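# Push loose cube into open corner to complete square

## Task

Bring the loose cube into the empty corner so all four cubes form a closed square, with the cube's faces touching both neighbouring cubes flush, then open the gripper and withdraw; the square must stay intact without the robot holding it.

## Robot and tools

Robot: two xArm6 arms, left_arm and right_arm, each with a two-finger parallel gripper. Scene frame: origin on the table top midway between the arms, +z up, +x out over the table, left_arm on the +y side. The names left and right do not refer to image sides. Base of left_arm sits at (+0.045, +0.386, 0) m with quat_wxyz (+1.000, 0, 0, +0.020); right_arm at (-0.004, -0.327, 0) m with quat_wxyz (+0.999, 0, 0, -0.050).

execute_actions takes "actions", a list holding zero or one item, plus an optional boolean "pictures" (images come by default). Empty list: no command, just the current state. Action item: {"rows": [...], "steps": n} with 1 to 15 rows and steps at most 15 (default 15); each step lasts 1/30 s, row k drives step k, and the final row repeats for leftover steps. Wait item: {"steps": n} with n up to 300, counted from the previous result; no new command is given. A refused call sends nothing.

Each row is one flat list of 14 numbers covering both arms, even if only one moves: left_arm waist, shoulder, elbow, forearm roll, wrist pitch, wrist roll, gripper opening, then the same seven for right_arm. The six joint values are absolute target angles in radians, in the same terms the Joint positions line reports, not offsets. Stated ranges: waist -6.283 to 6.283, shoulder -2.059 to 2.094, elbow -3.927 to 0.192, forearm roll -6.283 to 6.283, wrist pitch -1.693 to 3.142, wrist roll -6.283 to 6.283. A target beyond an end by more than 0.010 rad, and farther out than the last reported angle, gets the call refused. True ends may differ by up to 0.010 rad; an overshooting target is clipped to the real end and the result may say "joint sent to its limit" (possibly about an earlier, still-running action). No such message does not prove more travel exists. Opening is an absolute value from -1 (closed) to +1 (fully open).

Motion: joint targets move at most 3.14 rad/s, take 0.16 s to accelerate, and all joints of one arm are timed to arrive together. Per step the sent target stays within 0.623 rad of the measured angle, and if it would move the gripper over 70 mm from where it is, the whole arm's targets are pulled back. The arms keep heading for the last row sent while you think or wait, until they all nearly stop or a step is HELD; after that only a new action moves them on. Fingers already closing or opening finish their motion.

Gripper: fingers point along the gripper's +z and close along its y axis. end_effector_position is the pinch point between closed pads, roughly 2 cm short of the fingertips; closing pushes the tips about 10 mm farther along +z. Full open gap is 0.084 m.

Results: a state line per arm (left_arm: … | right_arm: …) with gripper position in metres, orientation as quat_wxyz, and linear/angular velocity (m/s, rad/s), all in the scene frame; the printed position can be off, more so at long reach. Joint positions and Joint velocities list, per arm, the six joints (rad, rad/s) then finger gap (m, m/s). grip_measured gives the measured opening on the command scale. Joint torques follow the joint order, include offsets, scale and noise, and are nonzero even in free air. "joint command not followed" means a clearance check altered or blocked joint targets on some steps (the rest of the row still ran). HELD flags steps where your row was partly or wholly not sent. MOTOR HOT appears from 65 °C; at 80 °C an OVER-TEMPERATURE FAULT brakes that arm until cool. Holding loads heats motors.

Grasping: to hold, keep the commanded opening clearly below grip_measured; a bigger gap squeezes harder (about 24 N per pad for objects up to ~6 cm wide). -1 gives full force on anything about 0.5 mm thick or more. Resending the read grip_measured still presses lightly. Close gently: fast closing can overpress and pop the fingers open. Expect occasional brief tugs on held parts.

Load limits (N m): waist 44, shoulder 44, elbow 26.4, forearm roll 26.4, wrist pitch 17.6, wrist roll 17.6; a held part's weight counts. Hitting one makes a TORQUE FAULT: the arm backs that joint off, stops 10 s and drops the rest of the call.

zoom_image: "camera" is one of cam_head_left, cam_head_right, cam_high, cam_low, cam_left_wrist, cam_right_wrist (all 896x504); "region" is [x0, y0, x1, y1] in pixels of that camera's latest image, origin top-left, at most 504 by 504. Cameras have pinhole+radial calibrations (K, D, T_world_to_cam) that may be slightly off; wrist cameras ride on their arm's hand.

read_manual(section="licences") returns URDF licence text only. finished_scene takes "scene", the number of the current scene; it is final and reports whether the goal holds. Replying without any tool call ends everything.

Avoid: knocking or placing anything off the table, collisions or pressing between the arms, dropping or slamming the cube, hard shoves, and leaving the cube held in place by the robot. Release and retreat before finishing.

Each tool is called after "Call:" by a JSON object that holds its "api" and its "payload", one argument or row to a line.

## Session

Call:
{"api": "execute_actions", "payload": {
  "actions": []
}}

Scene clock: 0.00 s of 5100.00 s.
left_arm: end_effector_position=(+0.5833, +0.2522, +0.1543) grip_measured=+1.00 end_effector_quat_wxyz=(+0.044, +0.748, +0.485, +0.451) end_effector_velocity=(+0.000, -0.000, -0.000) end_effector_angular_velocity=(-0.001, +0.000, +0.000) | right_arm: end_effector_position=(+0.1403, -0.3891, +0.2881) grip_measured=+1.00 end_effector_quat_wxyz=(+0.005, -0.378, +0.925, -0.033) end_effector_velocity=(+0.000, -0.000, +0.000) end_effector_angular_velocity=(+0.000, -0.001, -0.001)
Joint positions: left_arm=[-0.468  0.162 -0.895  1.534  0.69  -2.839  0.084] | right_arm=[-0.237 -1.278 -0.464 -0.043  1.69   2.023  0.084]
Joint velocities: left_arm=[ 0.     0.001 -0.001 -0.    -0.001 -0.    -0.   ] | right_arm=[-0.001  0.    -0.001  0.    -0.     0.     0.   ]
Joint torques (N m, as the arm reports them, + toward a larger angle): no reading
camera_calibration (this result's frames):
cam_left_wrist: T_world_to_cam=[[0.699957, -0.507846, 0.502148, -0.326723], [-0.0978826, -0.764687, -0.636924, 0.420466], [0.707445, 0.396668, -0.584958, -0.296701], [0, 0, 0, 1]] pos_world=[0.479748, 0.273292, 0.25831]
cam_right_wrist: T_world_to_cam=[[-0.696053, 0.716154, -0.0513221, 0.419249], [0.716775, 0.697255, 0.00833959, 0.230885], [0.041757, -0.0309816, -0.998647, 0.405136], [0, 0, 0, 1]] pos_world=[0.10941, -0.448681, 0.424179]

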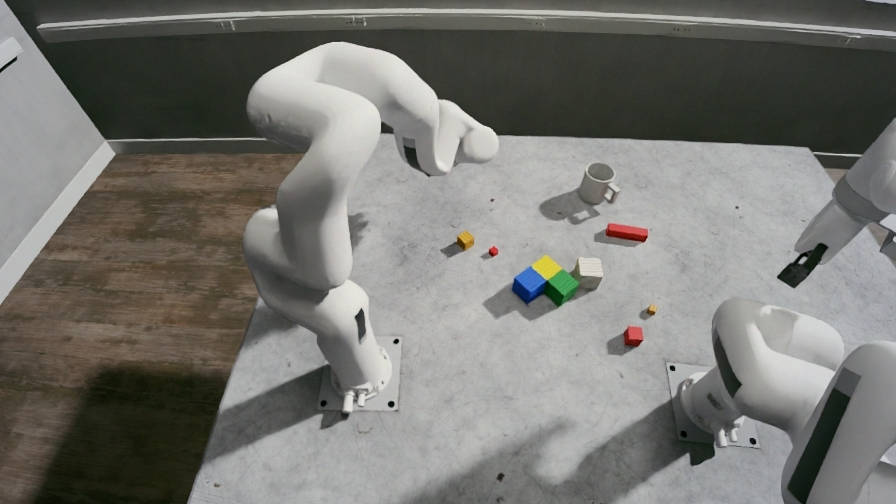

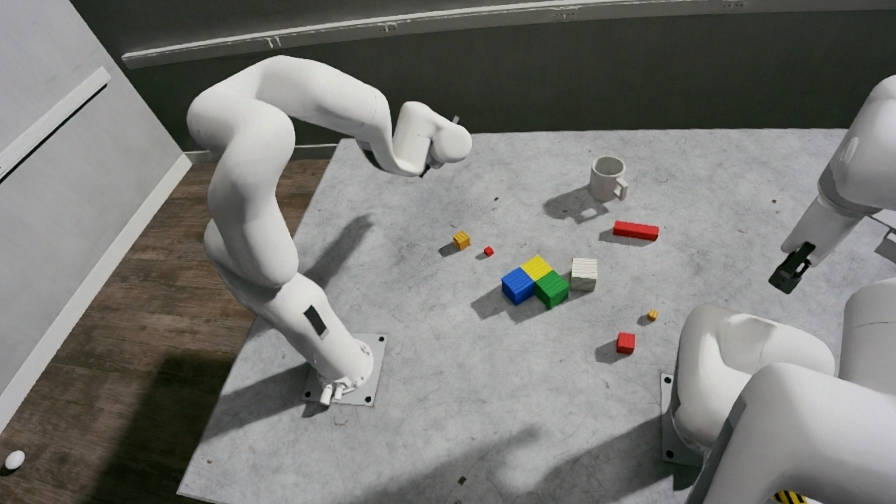

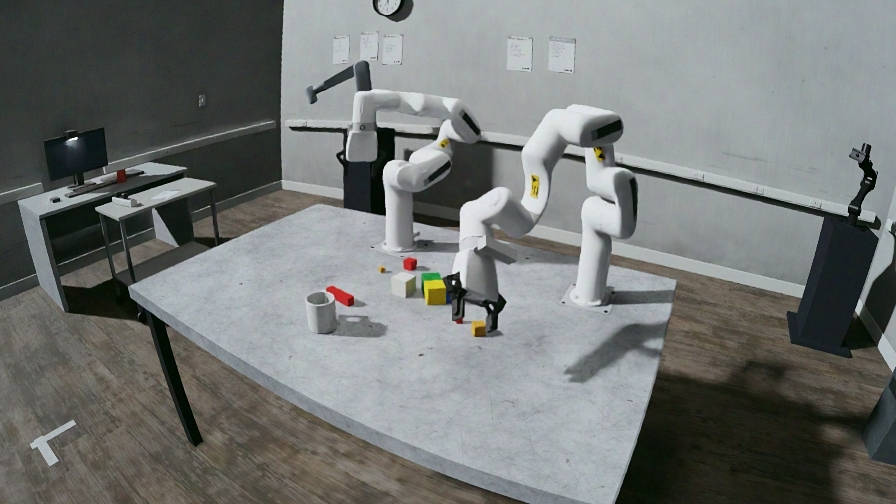

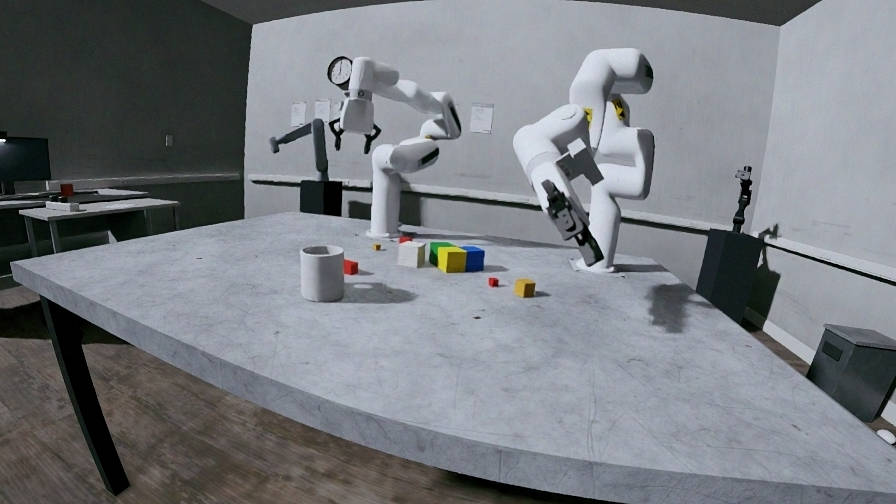

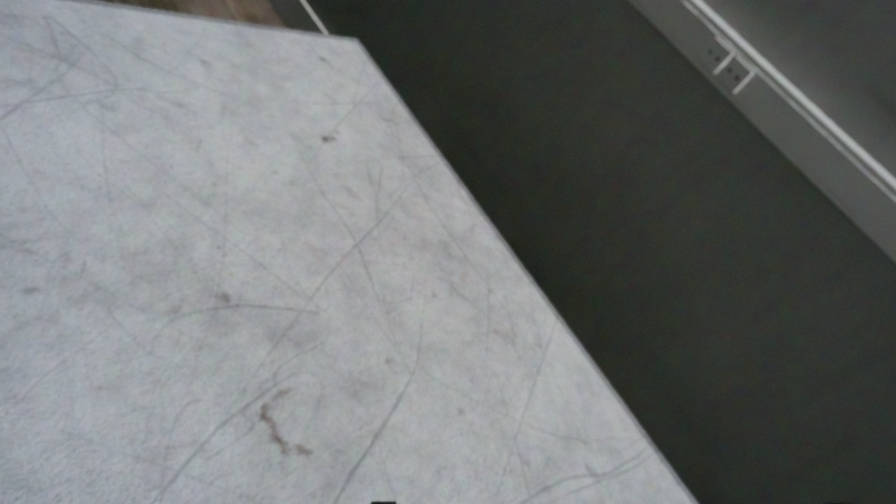

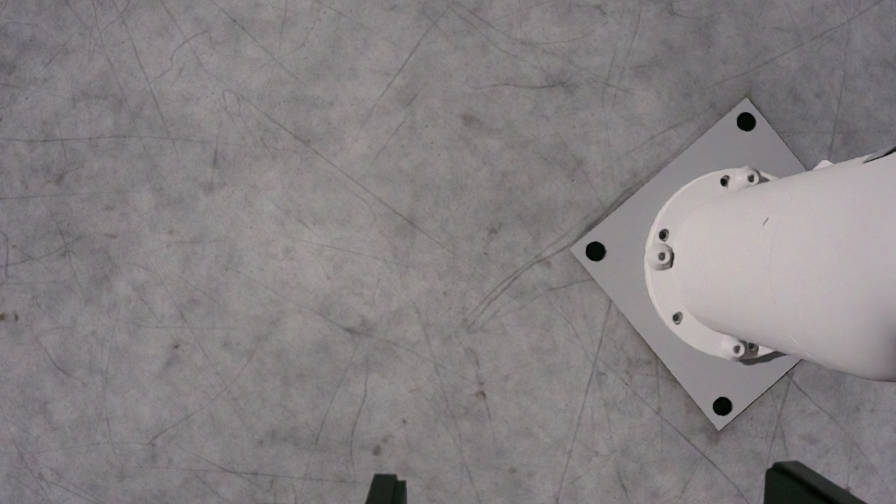

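Call:
{"api": "zoom_image", "payload": {
  "camera": "cam_head_left",
  "region": [500, 235, 620, 325]
}}

Call:
{"api": "zoom_image", "payload": {
  "camera": "cam_head_right",
  "region": [490, 235, 610, 325]
}}

Region (500, 235, 620, 325) of cam_head_left's 896x504 image, scaled by 4.200, with more detail than that image has; it fills the top 378 rows of this view, and the rest is white.

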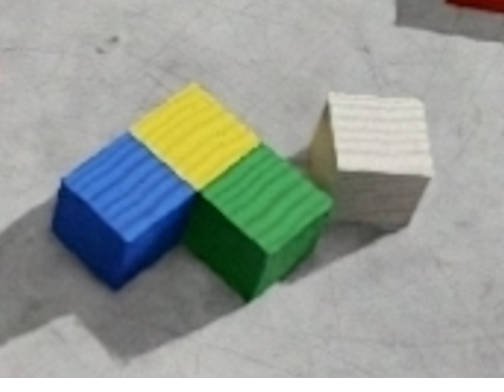

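Region (490, 235, 610, 325) of cam_head_right's 896x504 image, scaled by 4.200, with more detail than that image has; it fills the top 378 rows of this view, and the rest is white.

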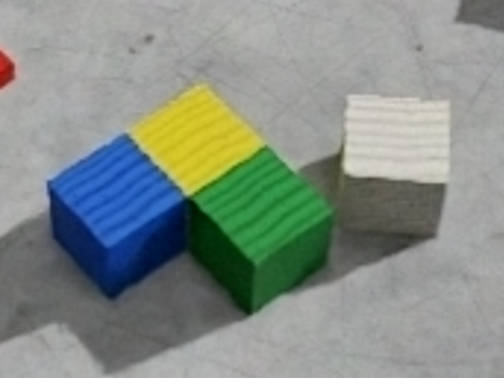

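Call:
{"api": "execute_actions", "payload": {
  "actions": [
    {"rows": [[-0.3,-0.3,-0.5,1.534,0.69,-2.839,1,0.7214,-0.3235,-0.6386,0,0.9621,2.259,1]], "steps": 15}
  ],
  "pictures": false
}}

Call:
{"api": "execute_actions", "payload": {
  "actions": [
    {"steps": 24}
  ]
}}

Scene clock: 10.07 s of 5100.00 s.
left_arm: end_effector_position=(+0.4995, +0.3669, +0.1994) grip_measured=+1.00 end_effector_quat_wxyz=(+0.030, +0.692, +0.546, +0.470) end_effector_velocity=(-0.065, +0.061, +0.007) end_effector_angular_velocity=(-0.012, -0.029, +0.093) | right_arm: end_effector_position=(+0.2738, -0.2967, +0.2690) grip_measured=+1.00 end_effector_quat_wxyz=(+0.039, -0.527, +0.848, -0.028) end_effector_velocity=(+0.176, +0.345, -0.167) end_effector_angular_velocity=(+0.036, +0.236, +0.892)
Joint positions: left_arm=[-0.308 -0.279 -0.518  1.534  0.69  -2.839  0.084] | right_arm=[ 0.223 -0.818 -0.563 -0.019  1.288  2.157  0.084]
Joint velocities: left_arm=[ 0.099 -0.278  0.247  0.002 -0.007 -0.     0.   ] | right_arm=[ 1.111  1.104 -0.156  0.042 -0.713  0.225 -0.   ]
Joint torques (N m, as the arm reports them, + toward a larger angle): left_arm=[ -2.86  -7.15 -19.76   0.68  -0.26   0.17] | right_arm=[ -0.02  -6.46 -14.19  -1.11  -1.73  -0.56]
Steps of this call (steps 1 to 90: nothing new was sent; then 6.57 s passed at rest; steps 91 to 105: all 15 steps of this action). Readings (joint positions):
91: left_arm=[-0.468 0.162 -0.895 1.534 0.690 -2.839] | right_arm=[-0.237 -1.278 -0.464 -0.043 1.690 2.023]
92: left_arm=[-0.467 0.159 -0.893 1.534 0.690 -2.839] | right_arm=[-0.235 -1.276 -0.464 -0.043 1.687 2.024]
94: left_arm=[-0.455 0.125 -0.861 1.534 0.689 -2.839] | right_arm=[-0.199 -1.240 -0.476 -0.041 1.648 2.039]
98: left_arm=[-0.393 -0.045 -0.720 1.534 0.690 -2.839] | right_arm=[-0.042 -1.083 -0.516 -0.031 1.493 2.093]
105: the state above

Scene clock: 10.87 s of 5100.00 s.
left_arm: end_effector_position=(+0.4947, +0.3715, +0.2000) grip_measured=+1.00 end_effector_quat_wxyz=(+0.030, +0.690, +0.549, +0.471) end_effector_velocity=(+0.000, +0.000, +0.001) end_effector_angular_velocity=(-0.001, -0.002, +0.001) | right_arm: end_effector_position=(+0.2909, -0.1167, +0.1707) grip_measured=+1.00 end_effector_quat_wxyz=(-0.001, +0.683, -0.731, +0.000) end_effector_velocity=(-0.003, +0.003, -0.005) end_effector_angular_velocity=(-0.005, +0.007, +0.010)
Joint positions: left_arm=[-0.3   -0.3   -0.5    1.534  0.69  -2.839  0.084] | right_arm=[ 0.72  -0.325 -0.639 -0.     0.963  2.259  0.084]
Joint velocities: left_arm=[ 0.    -0.001 -0.001 -0.     0.    -0.     0.   ] | right_arm=[ 0.011  0.011  0.002  0.    -0.005  0.001  0.   ]
Joint torques (N m, as the arm reports them, + toward a larger angle): left_arm=[ -0.23 -12.11 -17.27   0.82  -0.07   0.14] | right_arm=[  0.24 -17.04 -14.05  -1.19  -1.13  -0.2 ]
Steps of this call (steps 1 to 24: the robot went on to your last target). Readings (joint positions):
1: left_arm=[-0.305 -0.286 -0.512 1.534 0.690 -2.839] | right_arm=[0.260 -0.782 -0.569 -0.017 1.265 2.164]
2: left_arm=[-0.304 -0.290 -0.508 1.534 0.690 -2.839] | right_arm=[0.296 -0.746 -0.574 -0.016 1.241 2.172]
4: left_arm=[-0.302 -0.295 -0.504 1.534 0.690 -2.839] | right_arm=[0.367 -0.676 -0.585 -0.013 1.195 2.186]
8: left_arm=[-0.301 -0.298 -0.502 1.534 0.690 -2.839] | right_arm=[0.502 -0.541 -0.605 -0.008 1.106 2.214]
24: the state above
camera_calibration (this result's frames):
cam_left_wrist: T_world_to_cam=[[0.740945, -0.374693, 0.55732, -0.307878], [0.0716132, -0.781066, -0.620328, 0.451095], [0.667737, 0.49954, -0.551894, -0.279746], [0, 0, 0, 1]] pos_world=[0.382613, 0.376719, 0.297024]
cam_right_wrist: T_world_to_cam=[[-0.997274, 0.0725715, 0.0133245, 0.324487], [0.0728831, 0.997037, 0.0246113, 0.153498], [-0.0114989, 0.0255154, -0.999608, 0.312365], [0, 0, 0, 1]] pos_world=[0.316007, -0.184561, 0.304142]

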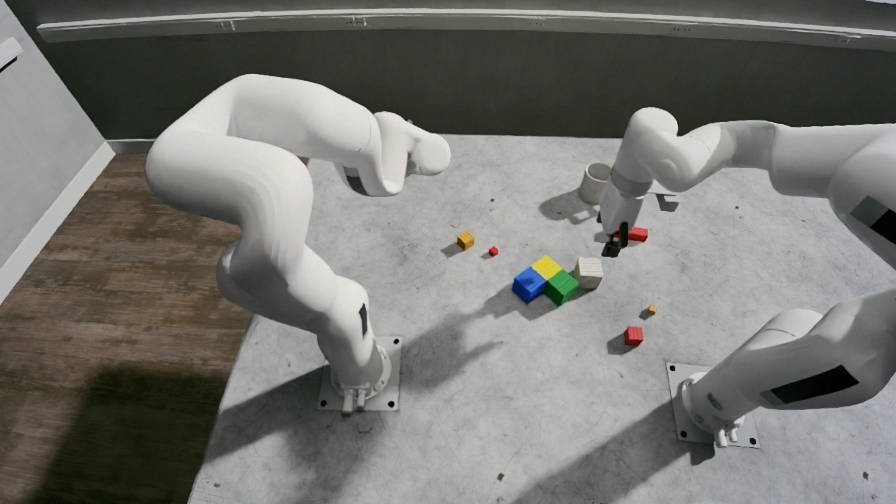

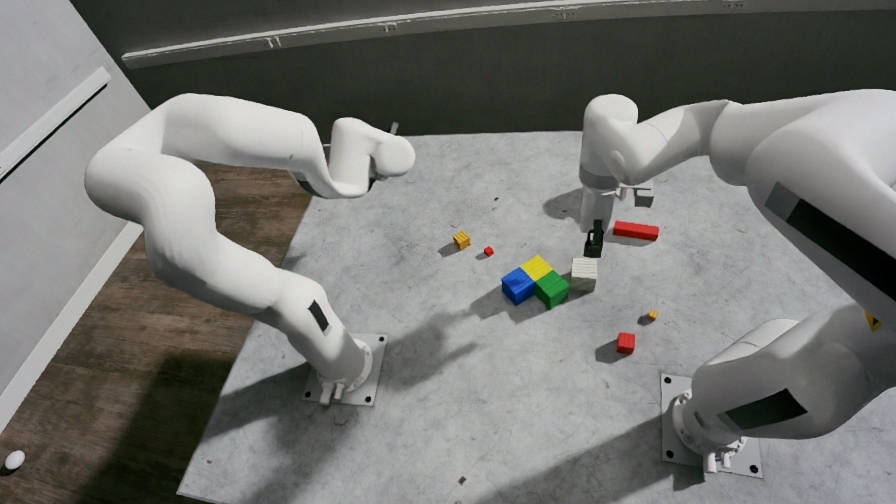

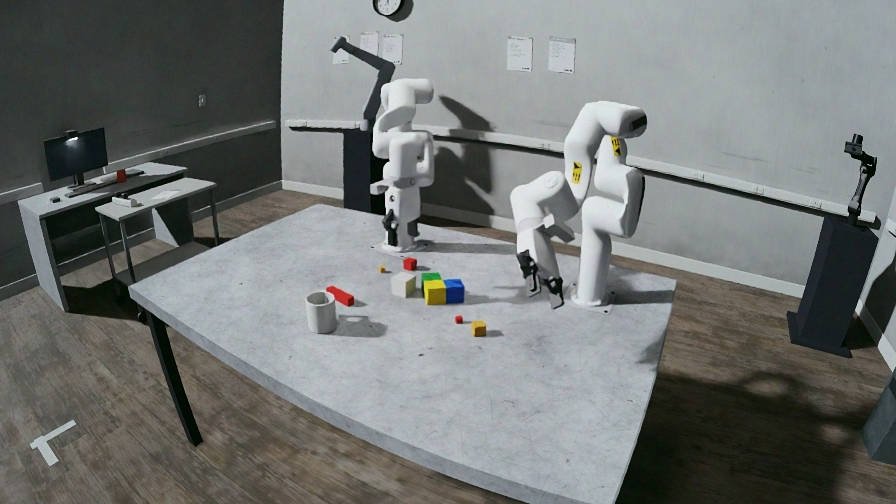

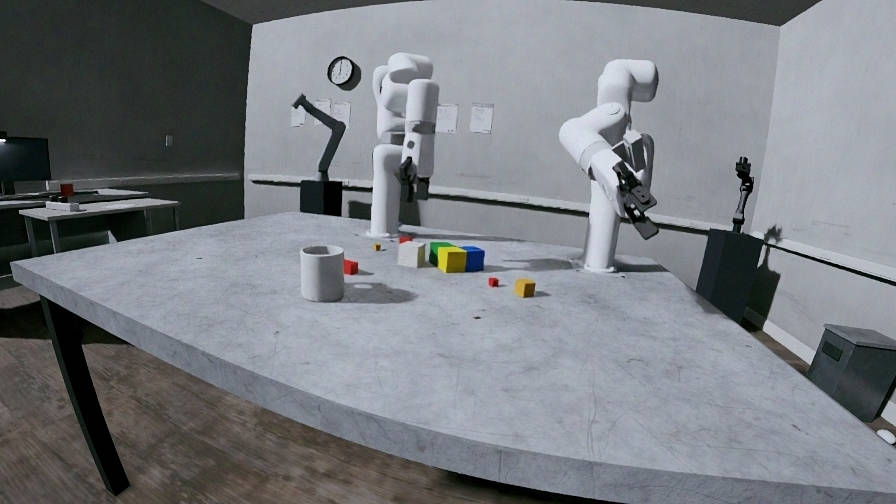

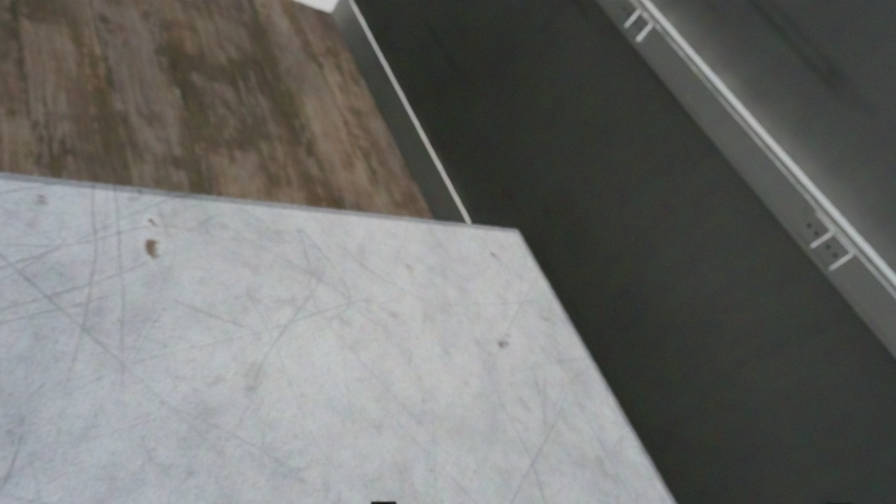

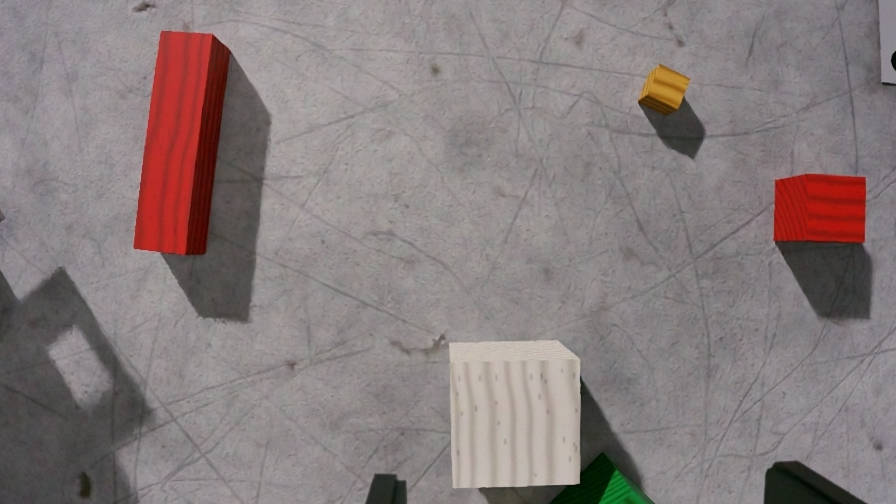

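Call:
{"api": "zoom_image", "payload": {
  "camera": "cam_right_wrist",
  "region": [350, 320, 680, 504]
}}

Call:
{"api": "zoom_image", "payload": {
  "camera": "cam_right_wrist",
  "region": [700, 404, 896, 504]
}}

Region (350, 320, 680, 504) of cam_right_wrist's 896x504 image, scaled by 1.527, with more detail than that image has; it fills the top 281 rows of this view, and the rest is white.

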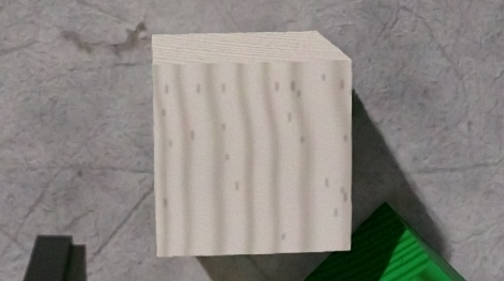

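Region (700, 404, 896, 504) of cam_right_wrist's 896x504 image, scaled by 2.571, with more detail than that image has; it fills the top 257 rows of this view, and the rest is white.

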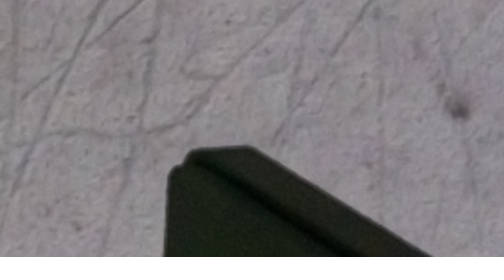

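Call:
{"api": "execute_actions", "payload": {
  "actions": [
    {"rows": [[-0.3,-0.3,-0.5,1.534,0.69,-2.839,1,0.7204,-0.312,-0.635,0,0.947,2.254,1],[-0.3,-0.3,-0.5,1.534,0.69,-2.839,1,0.7194,-0.29,-0.628,0,0.918,2.249,1],[-0.3,-0.3,-0.5,1.534,0.69,-2.839,1,0.7184,-0.265,-0.617,0,0.882,2.243,1],[-0.3,-0.3,-0.5,1.534,0.69,-2.839,1,0.7173,-0.2407,-0.6037,0,0.8444,2.2381,1],[-0.3,-0.3,-0.5,1.534,0.69,-2.839,1,0.7173,-0.2155,-0.588,0,0.8035,2.2381,1],[-0.3,-0.3,-0.5,1.534,0.69,-2.839,1,0.7173,-0.189,-0.5735,0,0.7625,2.2381,1],[-0.3,-0.3,-0.5,1.534,0.69,-2.839,1,0.7173,-0.1635,-0.5617,0,0.7252,2.2381,1],[-0.3,-0.3,-0.5,1.534,0.69,-2.839,1,0.7173,-0.1331,-0.5504,0,0.6835,2.2381,1],[-0.3,-0.3,-0.5,1.534,0.69,-2.839,1,0.7173,-0.1009,-0.5408,0,0.6417,2.2381,1],[-0.3,-0.3,-0.5,1.534,0.69,-2.839,1,0.7173,-0.0699,-0.5335,0,0.6034,2.2381,1],[-0.3,-0.3,-0.5,1.534,0.69,-2.839,1,0.7173,-0.0404,-0.528,0,0.5684,2.2381,1],[-0.3,-0.3,-0.5,1.534,0.69,-2.839,1,0.7173,-0.0129,-0.5241,0,0.537,2.2381,1],[-0.3,-0.3,-0.5,1.534,0.69,-2.839,1,0.7173,0.0092,-0.5217,0,0.5125,2.2381,1],[-0.3,-0.3,-0.5,1.534,0.69,-2.839,1,0.7173,0.0254,-0.5204,0,0.495,2.2381,1],[-0.3,-0.3,-0.5,1.534,0.69,-2.839,1,0.7173,0.0352,-0.52,0,0.4848,2.2381,1]], "steps": 15}
  ],
  "pictures": false
}}

Call:
{"api": "execute_actions", "payload": {
  "actions": [
    {"rows": [[-0.3,-0.3,-0.5,1.534,0.69,-2.839,1,0.7173,0.0352,-0.52,0,0.4848,2.2381,1],[-0.3,-0.3,-0.5,1.534,0.69,-2.839,1,0.7173,0.0352,-0.52,0,0.4848,2.2381,0.95],[-0.3,-0.3,-0.5,1.534,0.69,-2.839,1,0.7173,0.0352,-0.52,0,0.4848,2.2381,0.88],[-0.3,-0.3,-0.5,1.534,0.69,-2.839,1,0.7173,0.0352,-0.52,0,0.4848,2.2381,0.8],[-0.3,-0.3,-0.5,1.534,0.69,-2.839,1,0.7173,0.0352,-0.52,0,0.4848,2.2381,0.72],[-0.3,-0.3,-0.5,1.534,0.69,-2.839,1,0.7173,0.0352,-0.52,0,0.4848,2.2381,0.64],[-0.3,-0.3,-0.5,1.534,0.69,-2.839,1,0.7173,0.0352,-0.52,0,0.4848,2.2381,0.56],[-0.3,-0.3,-0.5,1.534,0.69,-2.839,1,0.7173,0.0352,-0.52,0,0.4848,2.2381,0.48],[-0.3,-0.3,-0.5,1.534,0.69,-2.839,1,0.7173,0.0352,-0.52,0,0.4848,2.2381,0.41],[-0.3,-0.3,-0.5,1.534,0.69,-2.839,1,0.7173,0.0352,-0.52,0,0.4848,2.2381,0.35],[-0.3,-0.3,-0.5,1.534,0.69,-2.839,1,0.7173,0.0352,-0.52,0,0.4848,2.2381,0.29],[-0.3,-0.3,-0.5,1.534,0.69,-2.839,1,0.7173,0.0352,-0.52,0,0.4848,2.2381,0.24],[-0.3,-0.3,-0.5,1.534,0.69,-2.839,1,0.7173,0.0352,-0.52,0,0.4848,2.2381,0.19],[-0.3,-0.3,-0.5,1.534,0.69,-2.839,1,0.7173,0.0352,-0.52,0,0.4848,2.2381,0.14],[-0.3,-0.3,-0.5,1.534,0.69,-2.839,1,0.7173,0.0352,-0.52,0,0.4848,2.2381,0.08]], "steps": 15}
  ],
  "pictures": false
}}

Call:
{"api": "execute_actions", "payload": {
  "actions": [
    {"rows": [[-0.3,-0.3,-0.5,1.534,0.69,-2.839,1,0.7173,0.0352,-0.52,0,0.4848,2.2381,0.0],[-0.3,-0.3,-0.5,1.534,0.69,-2.839,1,0.7173,0.0352,-0.52,0,0.4848,2.2381,-0.12],[-0.3,-0.3,-0.5,1.534,0.69,-2.839,1,0.7173,0.0352,-0.52,0,0.4848,2.2381,-0.28],[-0.3,-0.3,-0.5,1.534,0.69,-2.839,1,0.7173,0.0352,-0.52,0,0.4848,2.2381,-0.45]], "steps": 6}
  ],
  "pictures": false
}}

Call:
{"api": "execute_actions", "payload": {
  "actions": [
    {"rows": [[-0.3,-0.3,-0.5,1.534,0.69,-2.839,1,0.7173,0.0254,-0.5204,0,0.495,2.2381,-0.45],[-0.3,-0.3,-0.5,1.534,0.69,-2.839,1,0.7173,0.0092,-0.5217,0,0.5125,2.2381,-0.45],[-0.3,-0.3,-0.5,1.534,0.69,-2.839,1,0.7173,-0.0129,-0.5241,0,0.537,2.2381,-0.45],[-0.3,-0.3,-0.5,1.534,0.69,-2.839,1,0.7173,-0.0404,-0.528,0,0.5684,2.2381,-0.45],[-0.3,-0.3,-0.5,1.534,0.69,-2.839,1,0.7173,-0.0699,-0.5335,0,0.6034,2.2381,-0.45],[-0.3,-0.3,-0.5,1.534,0.69,-2.839,1,0.7173,-0.1009,-0.5408,0,0.6417,2.2381,-0.45],[-0.3,-0.3,-0.5,1.534,0.69,-2.839,1,0.7173,-0.1252,-0.5479,0,0.6731,2.2381,-0.45],[-0.3,-0.3,-0.5,1.534,0.69,-2.839,1,0.7173,-0.1434,-0.554,0,0.6974,2.2381,-0.45],[-0.3,-0.3,-0.5,1.534,0.69,-2.839,1,0.7173,-0.156,-0.5587,0,0.7147,2.2381,-0.45],[-0.3,-0.3,-0.5,1.534,0.69,-2.839,1,0.7173,-0.1635,-0.5617,0,0.7252,2.2381,-0.45],[-0.3,-0.3,-0.5,1.534,0.69,-2.839,1,0.7241,-0.1622,-0.5631,0,0.7253,2.2569,-0.45],[-0.3,-0.3,-0.5,1.534,0.69,-2.839,1,0.7353,-0.16,-0.5654,0,0.7254,2.2881,-0.45],[-0.3,-0.3,-0.5,1.534,0.69,-2.839,1,0.7534,-0.1566,-0.5691,0,0.7257,2.3381,-0.45],[-0.3,-0.3,-0.5,1.534,0.69,-2.839,1,0.776,-0.1522,-0.5737,0,0.7259,2.4006,-0.45],[-0.3,-0.3,-0.5,1.534,0.69,-2.839,1,0.803,-0.147,-0.5793,0,0.7263,2.4756,-0.45]], "steps": 15}
  ],
  "pictures": false
}}

Call:
{"api": "execute_actions", "payload": {
  "actions": [
    {"rows": [[-0.3,-0.3,-0.5,1.534,0.69,-2.839,1,0.8324,-0.1414,-0.5853,0,0.7267,2.5569,-0.45],[-0.3,-0.3,-0.5,1.534,0.69,-2.839,1,0.8639,-0.1353,-0.5917,0,0.727,2.6444,-0.45],[-0.3,-0.3,-0.5,1.534,0.69,-2.839,1,0.8955,-0.1293,-0.5982,0,0.7275,2.7319,-0.45],[-0.3,-0.3,-0.5,1.534,0.69,-2.839,1,0.9271,-0.1232,-0.6047,0,0.7279,2.8194,-0.45],[-0.3,-0.3,-0.5,1.534,0.69,-2.839,1,0.9587,-0.1171,-0.6111,0,0.7282,2.9069,-0.45],[-0.3,-0.3,-0.5,1.534,0.69,-2.839,1,0.9903,-0.111,-0.6176,0,0.7286,2.9944,-0.45],[-0.3,-0.3,-0.5,1.534,0.69,-2.839,1,1.0219,-0.105,-0.6241,0,0.7291,3.0819,-0.45],[-0.3,-0.3,-0.5,1.534,0.69,-2.839,1,1.0534,-0.0989,-0.6305,0,0.7294,3.1694,-0.45],[-0.3,-0.3,-0.5,1.534,0.69,-2.839,1,1.0805,-0.0937,-0.6361,0,0.7298,3.2444,-0.45],[-0.3,-0.3,-0.5,1.534,0.69,-2.839,1,1.1053,-0.0889,-0.6412,0,0.7301,3.3131,-0.45],[-0.3,-0.3,-0.5,1.534,0.69,-2.839,1,1.1256,-0.085,-0.6453,0,0.7303,3.3694,-0.45],[-0.3,-0.3,-0.5,1.534,0.69,-2.839,1,1.1414,-0.082,-0.6486,0,0.7306,3.4131,-0.45],[-0.3,-0.3,-0.5,1.534,0.69,-2.839,1,1.155,-0.0794,-0.6513,0,0.7307,3.4506,-0.45],[-0.3,-0.3,-0.5,1.534,0.69,-2.839,1,1.164,-0.0777,-0.6532,0,0.7309,3.4756,-0.45],[-0.3,-0.3,-0.5,1.534,0.69,-2.839,1,1.1685,-0.0768,-0.6541,0,0.7309,3.4881,-0.45]], "steps": 15}
  ],
  "pictures": false
}}

Call:
{"api": "execute_actions", "payload": {
  "actions": [
    {"rows": [[-0.3,-0.3,-0.5,1.534,0.69,-2.839,1,1.1685,-0.0768,-0.6541,0,0.7309,3.4881,-0.45],[-0.3,-0.3,-0.5,1.534,0.69,-2.839,1,1.1685,-0.0722,-0.6522,0,0.7244,3.4881,-0.45],[-0.3,-0.3,-0.5,1.534,0.69,-2.839,1,1.1685,-0.0628,-0.6486,0,0.7114,3.4881,-0.45],[-0.3,-0.3,-0.5,1.534,0.69,-2.839,1,1.1685,-0.0484,-0.6434,0,0.6918,3.4881,-0.45],[-0.3,-0.3,-0.5,1.534,0.69,-2.839,1,1.1685,-0.0312,-0.638,0,0.6692,3.4881,-0.45],[-0.3,-0.3,-0.5,1.534,0.69,-2.839,1,1.1685,-0.0109,-0.6324,0,0.6433,3.4881,-0.45],[-0.3,-0.3,-0.5,1.534,0.69,-2.839,1,1.1685,0.0102,-0.6275,0,0.6173,3.4881,-0.45],[-0.3,-0.3,-0.5,1.534,0.69,-2.839,1,1.1685,0.032,-0.6233,0,0.5913,3.4881,-0.45],[-0.3,-0.3,-0.5,1.534,0.69,-2.839,1,1.1685,0.0515,-0.6203,0,0.5688,3.4881,-0.45],[-0.3,-0.3,-0.5,1.534,0.69,-2.839,1,1.1685,0.0686,-0.6181,0,0.5495,3.4881,-0.45],[-0.3,-0.3,-0.5,1.534,0.69,-2.839,1,1.1685,0.0803,-0.6169,0,0.5366,3.4881,-0.45],[-0.3,-0.3,-0.5,1.534,0.69,-2.839,1,1.1685,0.0892,-0.6161,0,0.5269,3.4881,-0.45]], "steps": 15}
  ],
  "pictures": false
}}

Call:
{"api": "execute_actions", "payload": {
  "actions": [
    {"steps": 11}
  ]
}}

Scene clock: 36.77 s of 5100.00 s.
left_arm: end_effector_position=(+0.4947, +0.3715, +0.2001) grip_measured=+1.00 end_effector_quat_wxyz=(+0.030, +0.690, +0.549, +0.471) end_effector_velocity=(+0.000, -0.001, -0.000) end_effector_angular_velocity=(-0.001, +0.000, -0.001) | right_arm: end_effector_position=(+0.2960, -0.1141, +0.0558) grip_measured=+1.00 end_effector_quat_wxyz=(+0.002, +0.689, -0.725, -0.000) end_effector_velocity=(-0.009, -0.006, -0.275) end_effector_angular_velocity=(-0.014, +0.019, +0.002)
Joint positions: left_arm=[-0.3   -0.3   -0.5    1.534  0.69  -2.839  0.084] | right_arm=[ 0.717 -0.041 -0.531  0.     0.576  2.238  0.084]
Joint velocities: left_arm=[-0.001  0.001 -0.001 -0.001 -0.001 -0.    -0.   ] | right_arm=[ 0.     0.804  0.153  0.    -0.933 -0.002 -0.   ]
Joint torques (N m, as the arm reports them, + toward a larger angle): left_arm=[ -0.09 -11.98 -17.3    0.74  -0.03   0.17] | right_arm=[ -0.85 -24.53 -12.59  -0.48  -1.54  -0.01]
Steps of this call (steps 1 to 30: the robot went on to your last target; steps 31 to 90: nothing new was sent; then 22.40 s passed at rest; steps 91 to 105: all 15 steps of this action). Readings (joint positions):
91: left_arm=[-0.300 -0.300 -0.500 1.534 0.690 -2.839] | right_arm=[0.721 -0.323 -0.639 -0.000 0.962 2.259]
92: left_arm=[-0.300 -0.300 -0.500 1.534 0.690 -2.839] | right_arm=[0.721 -0.322 -0.638 -0.000 0.960 2.258]
94: left_arm=[-0.300 -0.300 -0.500 1.534 0.690 -2.839] | right_arm=[0.720 -0.308 -0.635 -0.000 0.938 2.253]
98: left_arm=[-0.300 -0.300 -0.500 1.534 0.690 -2.839] | right_arm=[0.718 -0.233 -0.598 -0.000 0.830 2.241]
105: the state above

Scene clock: 37.27 s of 5100.00 s.
left_arm: end_effector_position=(+0.4947, +0.3715, +0.2001) grip_measured=+1.00 end_effector_quat_wxyz=(+0.030, +0.690, +0.549, +0.471) end_effector_velocity=(-0.000, +0.000, -0.000) end_effector_angular_velocity=(+0.000, +0.001, -0.000) | right_arm: end_effector_position=(+0.2967, -0.1136, +0.0316) grip_measured=+0.17 end_effector_quat_wxyz=(-0.001, +0.689, -0.725, +0.000) end_effector_velocity=(+0.003, +0.002, -0.001) end_effector_angular_velocity=(+0.004, -0.005, -0.000)
Joint positions: left_arm=[-0.3   -0.3   -0.5    1.534  0.69  -2.839  0.084] | right_arm=[ 0.717  0.034 -0.521  0.     0.485  2.238  0.051]
Joint velocities: left_arm=[ 0.  0.  0.  0. -0.  0. -0.] | right_arm=[-0.001  0.01  -0.008 -0.    -0.009 -0.001 -0.   ]
Joint torques (N m, as the arm reports them, + toward a larger angle): left_arm=[ -0.26 -12.08 -17.38   0.82  -0.11   0.22] | right_arm=[ -0.09 -20.13 -10.22  -0.4   -1.25  -0.47]
Steps of this call (steps 1 to 15: all 15 steps of this action). Readings (joint positions):
1: left_arm=[-0.300 -0.300 -0.500 1.534 0.690 -2.839] | right_arm=[0.717 -0.016 -0.526 0.000 0.548 2.238]
2: left_arm=[-0.300 -0.300 -0.500 1.534 0.690 -2.839] | right_arm=[0.717 0.003 -0.523 0.000 0.526 2.238]
4: left_arm=[-0.300 -0.300 -0.500 1.534 0.690 -2.839] | right_arm=[0.717 0.023 -0.520 0.000 0.503 2.238]
8: left_arm=[-0.300 -0.300 -0.500 1.534 0.690 -2.839] | right_arm=[0.717 0.031 -0.522 -0.000 0.488 2.238]
15: the state above

Scene clock: 37.47 s of 5100.00 s.
left_arm: end_effector_position=(+0.4947, +0.3715, +0.2001) grip_measured=+1.00 end_effector_quat_wxyz=(+0.030, +0.690, +0.549, +0.471) end_effector_velocity=(+0.000, -0.000, +0.000) end_effector_angular_velocity=(+0.000, -0.001, -0.000) | right_arm: end_effector_position=(+0.2966, -0.1137, +0.0315) grip_measured=+0.17 end_effector_quat_wxyz=(-0.001, +0.689, -0.725, +0.000) end_effector_velocity=(-0.001, -0.000, -0.001) end_effector_angular_velocity=(-0.001, +0.002, +0.000)
Joint positions: left_arm=[-0.3   -0.3   -0.5    1.534  0.69  -2.839  0.084] | right_arm=[ 0.717  0.034 -0.521 -0.     0.485  2.238  0.051]
Joint velocities: left_arm=[ 0.     0.    -0.001  0.001  0.    -0.     0.   ] | right_arm=[ 0.     0.001  0.001  0.     0.    -0.     0.   ]
Joint torques (N m, as the arm reports them, + toward a larger angle): left_arm=[ -0.29 -11.96 -17.17   0.79  -0.07   0.22] | right_arm=[ -0.22 -19.    -9.38  -0.87  -1.52   0.13]
Steps of this call (steps 1 to 6: all 6 steps of this action). Readings (joint positions):
1: left_arm=[-0.300 -0.300 -0.500 1.534 0.690 -2.839] | right_arm=[0.717 0.034 -0.521 -0.000 0.485 2.238]
2: left_arm=[-0.300 -0.300 -0.500 1.534 0.690 -2.839] | right_arm=[0.717 0.034 -0.521 -0.000 0.485 2.238]
4: left_arm=[-0.300 -0.300 -0.500 1.534 0.690 -2.839] | right_arm=[0.717 0.034 -0.521 -0.000 0.485 2.238]
6: the state above

Scene clock: 37.97 s of 5100.00 s.
left_arm: end_effector_position=(+0.4947, +0.3715, +0.2001) grip_measured=+1.00 end_effector_quat_wxyz=(+0.030, +0.690, +0.549, +0.471) end_effector_velocity=(+0.001, -0.000, +0.001) end_effector_angular_velocity=(-0.000, -0.002, -0.000) | right_arm: end_effector_position=(+0.2945, -0.1074, +0.0985) grip_measured=+0.17 end_effector_quat_wxyz=(-0.002, +0.677, -0.736, +0.000) end_effector_velocity=(-0.077, +0.087, +0.010) end_effector_angular_velocity=(-0.046, +0.069, -0.552)
Joint positions: left_arm=[-0.3   -0.3   -0.5    1.534  0.69  -2.839  0.084] | right_arm=[ 0.735 -0.154 -0.565 -0.     0.715  2.29   0.051]
Joint velocities: left_arm=[ 0.    -0.001 -0.002  0.001  0.     0.     0.   ] | right_arm=[ 0.312 -0.004 -0.053  0.001  0.14   0.863 -0.   ]
Joint torques (N m, as the arm reports them, + toward a larger angle): left_arm=[ -0.18 -11.89 -17.15   0.87  -0.03   0.18] | right_arm=[  1.81 -16.89 -11.92  -0.88  -1.71   0.48]
Steps of this call (steps 1 to 15: all 15 steps of this action). Readings (joint positions):
1: left_arm=[-0.300 -0.300 -0.500 1.534 0.690 -2.839] | right_arm=[0.717 0.034 -0.521 -0.000 0.485 2.238]
2: left_arm=[-0.300 -0.300 -0.500 1.534 0.690 -2.839] | right_arm=[0.717 0.033 -0.520 -0.000 0.487 2.238]
4: left_arm=[-0.300 -0.300 -0.500 1.534 0.690 -2.839] | right_arm=[0.717 0.021 -0.519 0.000 0.502 2.238]
8: left_arm=[-0.300 -0.300 -0.500 1.534 0.690 -2.839] | right_arm=[0.717 -0.053 -0.531 0.000 0.588 2.238]
15: the state above

Scene clock: 38.47 s of 5100.00 s.
left_arm: end_effector_position=(+0.4947, +0.3715, +0.2001) grip_measured=+1.00 end_effector_quat_wxyz=(+0.030, +0.690, +0.549, +0.471) end_effector_velocity=(+0.000, +0.000, -0.000) end_effector_angular_velocity=(-0.001, +0.000, +0.001) | right_arm: end_effector_position=(+0.2073, +0.0010, +0.1000) grip_measured=+0.17 end_effector_quat_wxyz=(-0.000, -0.412, +0.911, -0.000) end_effector_velocity=(-0.201, +0.175, -0.001) end_effector_angular_velocity=(-0.000, -0.001, -1.175)
Joint positions: left_arm=[-0.3   -0.3   -0.5    1.534  0.69  -2.839  0.084] | right_arm=[ 1.099 -0.09  -0.64   0.     0.73   3.292  0.051]
Joint velocities: left_arm=[ 0.001  0.    -0.    -0.001 -0.001  0.    -0.   ] | right_arm=[ 0.677  0.127 -0.137 -0.     0.01   1.852  0.   ]
Joint torques (N m, as the arm reports them, + toward a larger angle): left_arm=[ -0.17 -12.03 -17.27   0.72  -0.05   0.18] | right_arm=[ -2.81 -21.53 -12.26  -0.64  -1.29  -0.71]
Steps of this call (steps 1 to 15: all 15 steps of this action). Readings (joint positions):
1: left_arm=[-0.300 -0.300 -0.500 1.534 0.690 -2.839] | right_arm=[0.747 -0.154 -0.567 -0.000 0.719 2.323]
2: left_arm=[-0.300 -0.300 -0.500 1.534 0.690 -2.839] | right_arm=[0.762 -0.151 -0.569 -0.000 0.721 2.366]
4: left_arm=[-0.300 -0.300 -0.500 1.534 0.690 -2.839] | right_arm=[0.802 -0.145 -0.578 0.000 0.724 2.474]
8: left_arm=[-0.300 -0.300 -0.500 1.534 0.690 -2.839] | right_arm=[0.905 -0.126 -0.600 0.000 0.727 2.758]
15: the state above

Scene clock: 38.97 s of 5100.00 s.
left_arm: end_effector_position=(+0.4947, +0.3715, +0.2001) grip_measured=+1.00 end_effector_quat_wxyz=(+0.030, +0.690, +0.549, +0.471) end_effector_velocity=(+0.000, +0.000, +0.001) end_effector_angular_velocity=(+0.000, -0.002, -0.000) | right_arm: end_effector_position=(+0.1856, +0.0166, +0.0401) grip_measured=+0.17 end_effector_quat_wxyz=(-0.002, -0.353, +0.936, -0.002) end_effector_velocity=(-0.003, +0.001, -0.065) end_effector_angular_velocity=(+0.005, -0.002, -0.001)
Joint positions: left_arm=[-0.3   -0.3   -0.5    1.534  0.69  -2.839  0.084] | right_arm=[ 1.167  0.078 -0.616 -0.     0.544  3.487  0.051]
Joint velocities: left_arm=[ 0.    -0.002 -0.     0.001  0.     0.    -0.   ] | right_arm=[ 0.008  0.185  0.026  0.001 -0.216  0.007  0.   ]
Joint torques (N m, as the arm reports them, + toward a larger angle): left_arm=[ -0.25 -11.98 -17.15   0.78  -0.02   0.2 ] | right_arm=[  0.77 -32.21 -13.1   -0.64  -0.94  -0.37]
Steps of this call (steps 1 to 15: all 15 steps of this action). Readings (joint positions):
1: left_arm=[-0.300 -0.300 -0.500 1.534 0.690 -2.839] | right_arm=[1.120 -0.086 -0.644 0.000 0.730 3.349]
2: left_arm=[-0.300 -0.300 -0.500 1.534 0.690 -2.839] | right_arm=[1.137 -0.083 -0.647 0.000 0.730 3.395]
4: left_arm=[-0.300 -0.300 -0.500 1.534 0.690 -2.839] | right_arm=[1.156 -0.076 -0.650 0.000 0.725 3.449]
8: left_arm=[-0.300 -0.300 -0.500 1.534 0.690 -2.839] | right_arm=[1.165 -0.036 -0.640 -0.000 0.673 3.480]
15: the state above

Scene clock: 39.33 s of 5100.00 s.
left_arm: end_effector_position=(+0.4947, +0.3715, +0.2001) grip_measured=+1.00 end_effector_quat_wxyz=(+0.030, +0.690, +0.549, +0.471) end_effector_velocity=(-0.000, +0.000, -0.000) end_effector_angular_velocity=(+0.001, -0.000, +0.000) | right_arm: end_effector_position=(+0.1861, +0.0186, +0.0375) grip_measured=+0.17 end_effector_quat_wxyz=(+0.000, -0.353, +0.936, +0.000) end_effector_velocity=(-0.001, -0.002, -0.004) end_effector_angular_velocity=(-0.004, +0.002, -0.000)
Joint positions: left_arm=[-0.3   -0.3   -0.5    1.534  0.69  -2.839  0.084] | right_arm=[ 1.169  0.088 -0.616  0.     0.528  3.488  0.051]
Joint velocities: left_arm=[ 0.    -0.     0.001  0.001  0.001 -0.     0.   ] | right_arm=[ 0.     0.008  0.003 -0.    -0.006  0.001 -0.   ]
Joint torques (N m, as the arm reports them, + toward a larger angle): left_arm=[ -0.34 -11.76 -17.21   0.64  -0.07   0.15] | right_arm=[ -0.99 -23.   -11.69  -1.19  -1.34  -0.1 ]
Steps of this call (steps 1 to 11: the robot went on to your last target). Readings (joint positions):
1: left_arm=[-0.300 -0.300 -0.500 1.534 0.690 -2.839] | right_arm=[1.167 0.083 -0.616 -0.000 0.538 3.488]
2: left_arm=[-0.300 -0.300 -0.500 1.534 0.690 -2.839] | right_arm=[1.168 0.085 -0.616 -0.000 0.534 3.488]
4: left_arm=[-0.300 -0.300 -0.500 1.534 0.690 -2.839] | right_arm=[1.168 0.086 -0.617 0.000 0.531 3.488]
8: left_arm=[-0.300 -0.300 -0.500 1.534 0.690 -2.839] | right_arm=[1.169 0.087 -0.617 0.000 0.528 3.488]
11: the state above
camera_calibration (this result's frames):
cam_left_wrist: T_world_to_cam=[[0.740933, -0.374666, 0.557354, -0.30789], [0.0716629, -0.781069, -0.620319, 0.451092], [0.667744, 0.499556, -0.55187, -0.279754], [0, 0, 0, 1]] pos_world=[0.382604, 0.376731, 0.297037]
cam_right_wrist: T_world_to_cam=[[-0.657649, 0.753179, 0.0148222, 0.135982], [0.753276, 0.657255, 0.024311, -0.09081], [0.00856859, 0.0271533, -0.999595, 0.170819], [0, 0, 0, 1]] pos_world=[0.15637, -0.0473718, 0.170942]

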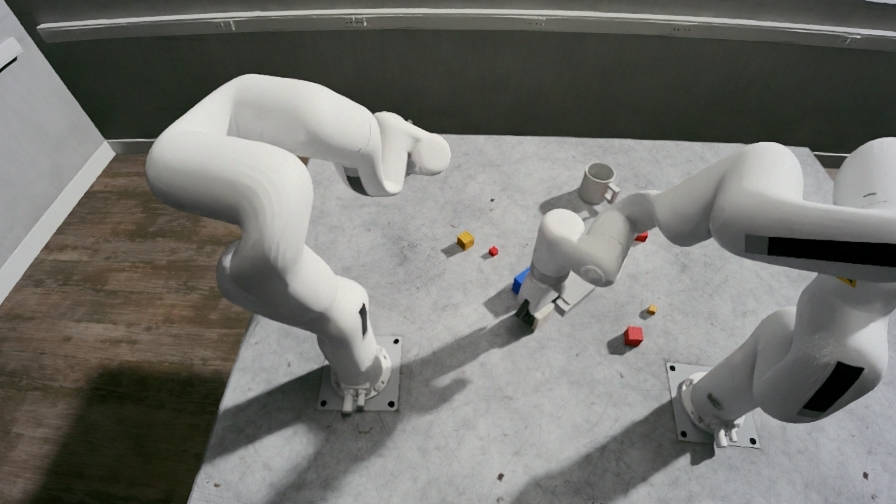

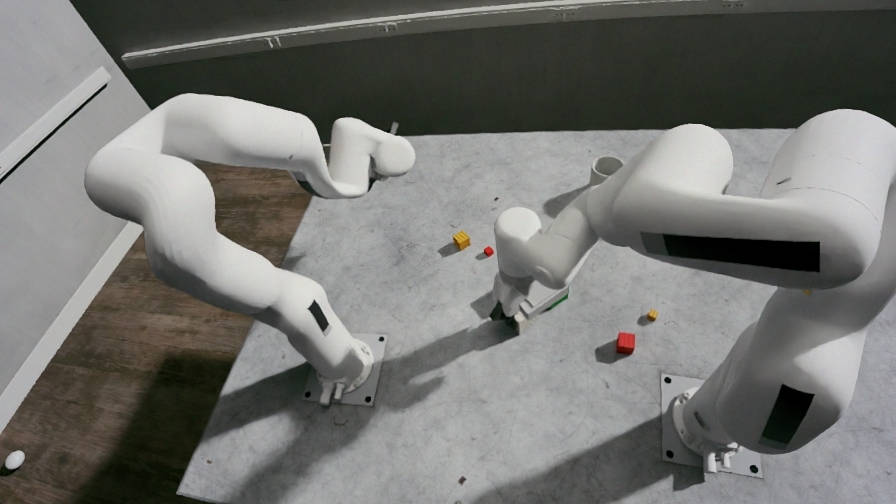

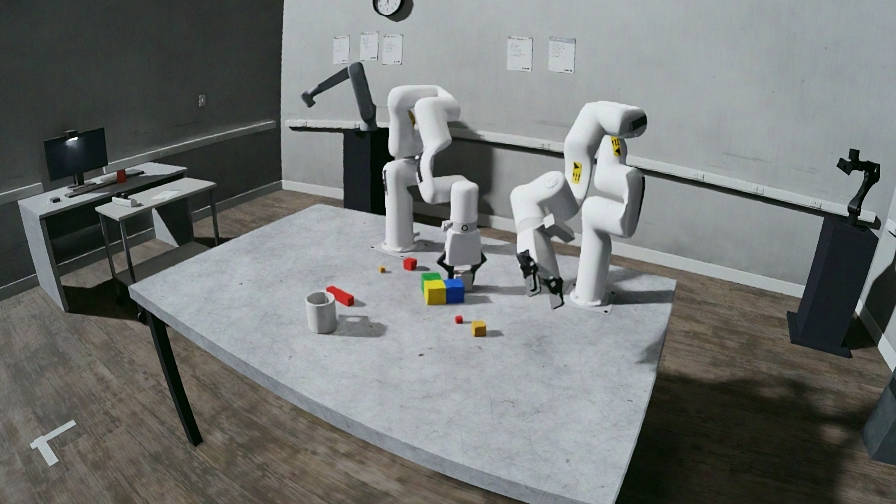

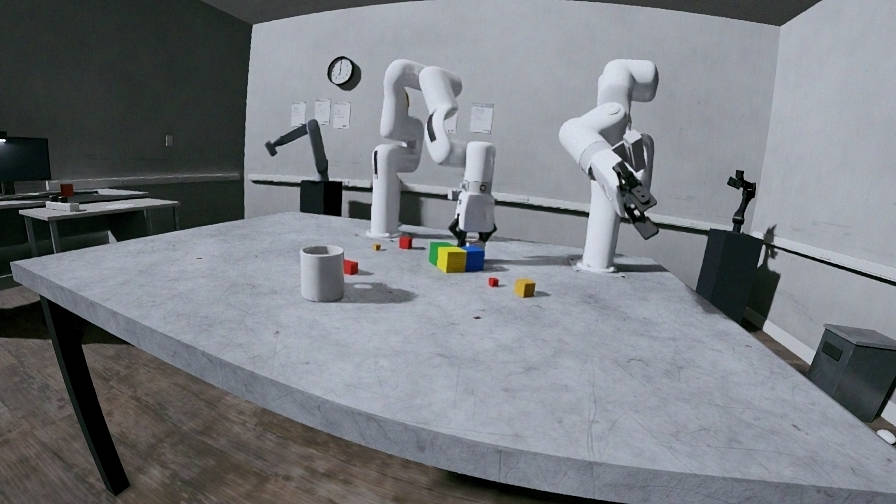

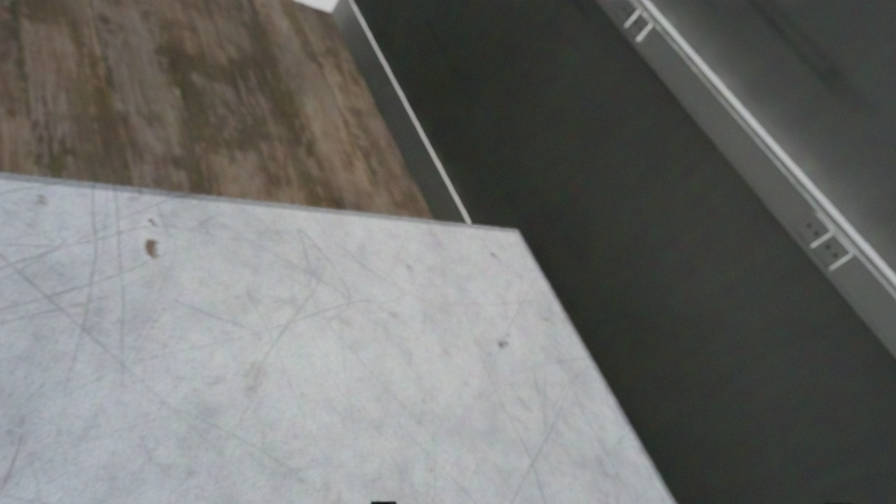

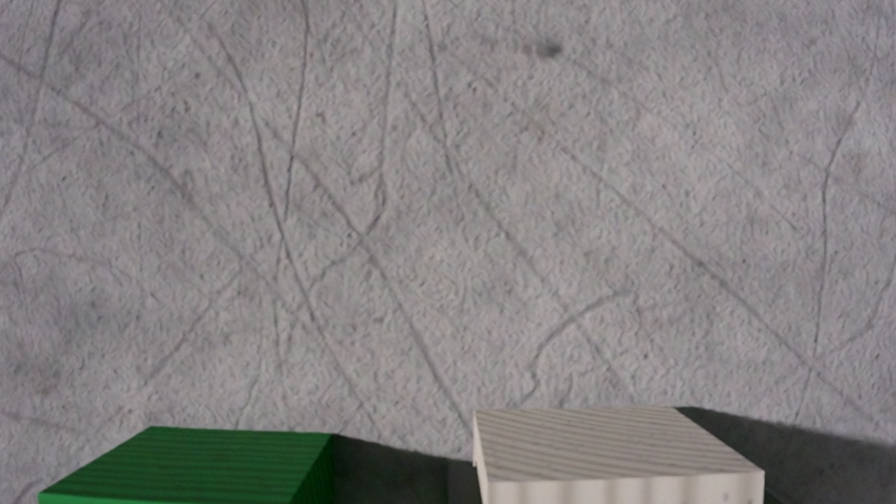

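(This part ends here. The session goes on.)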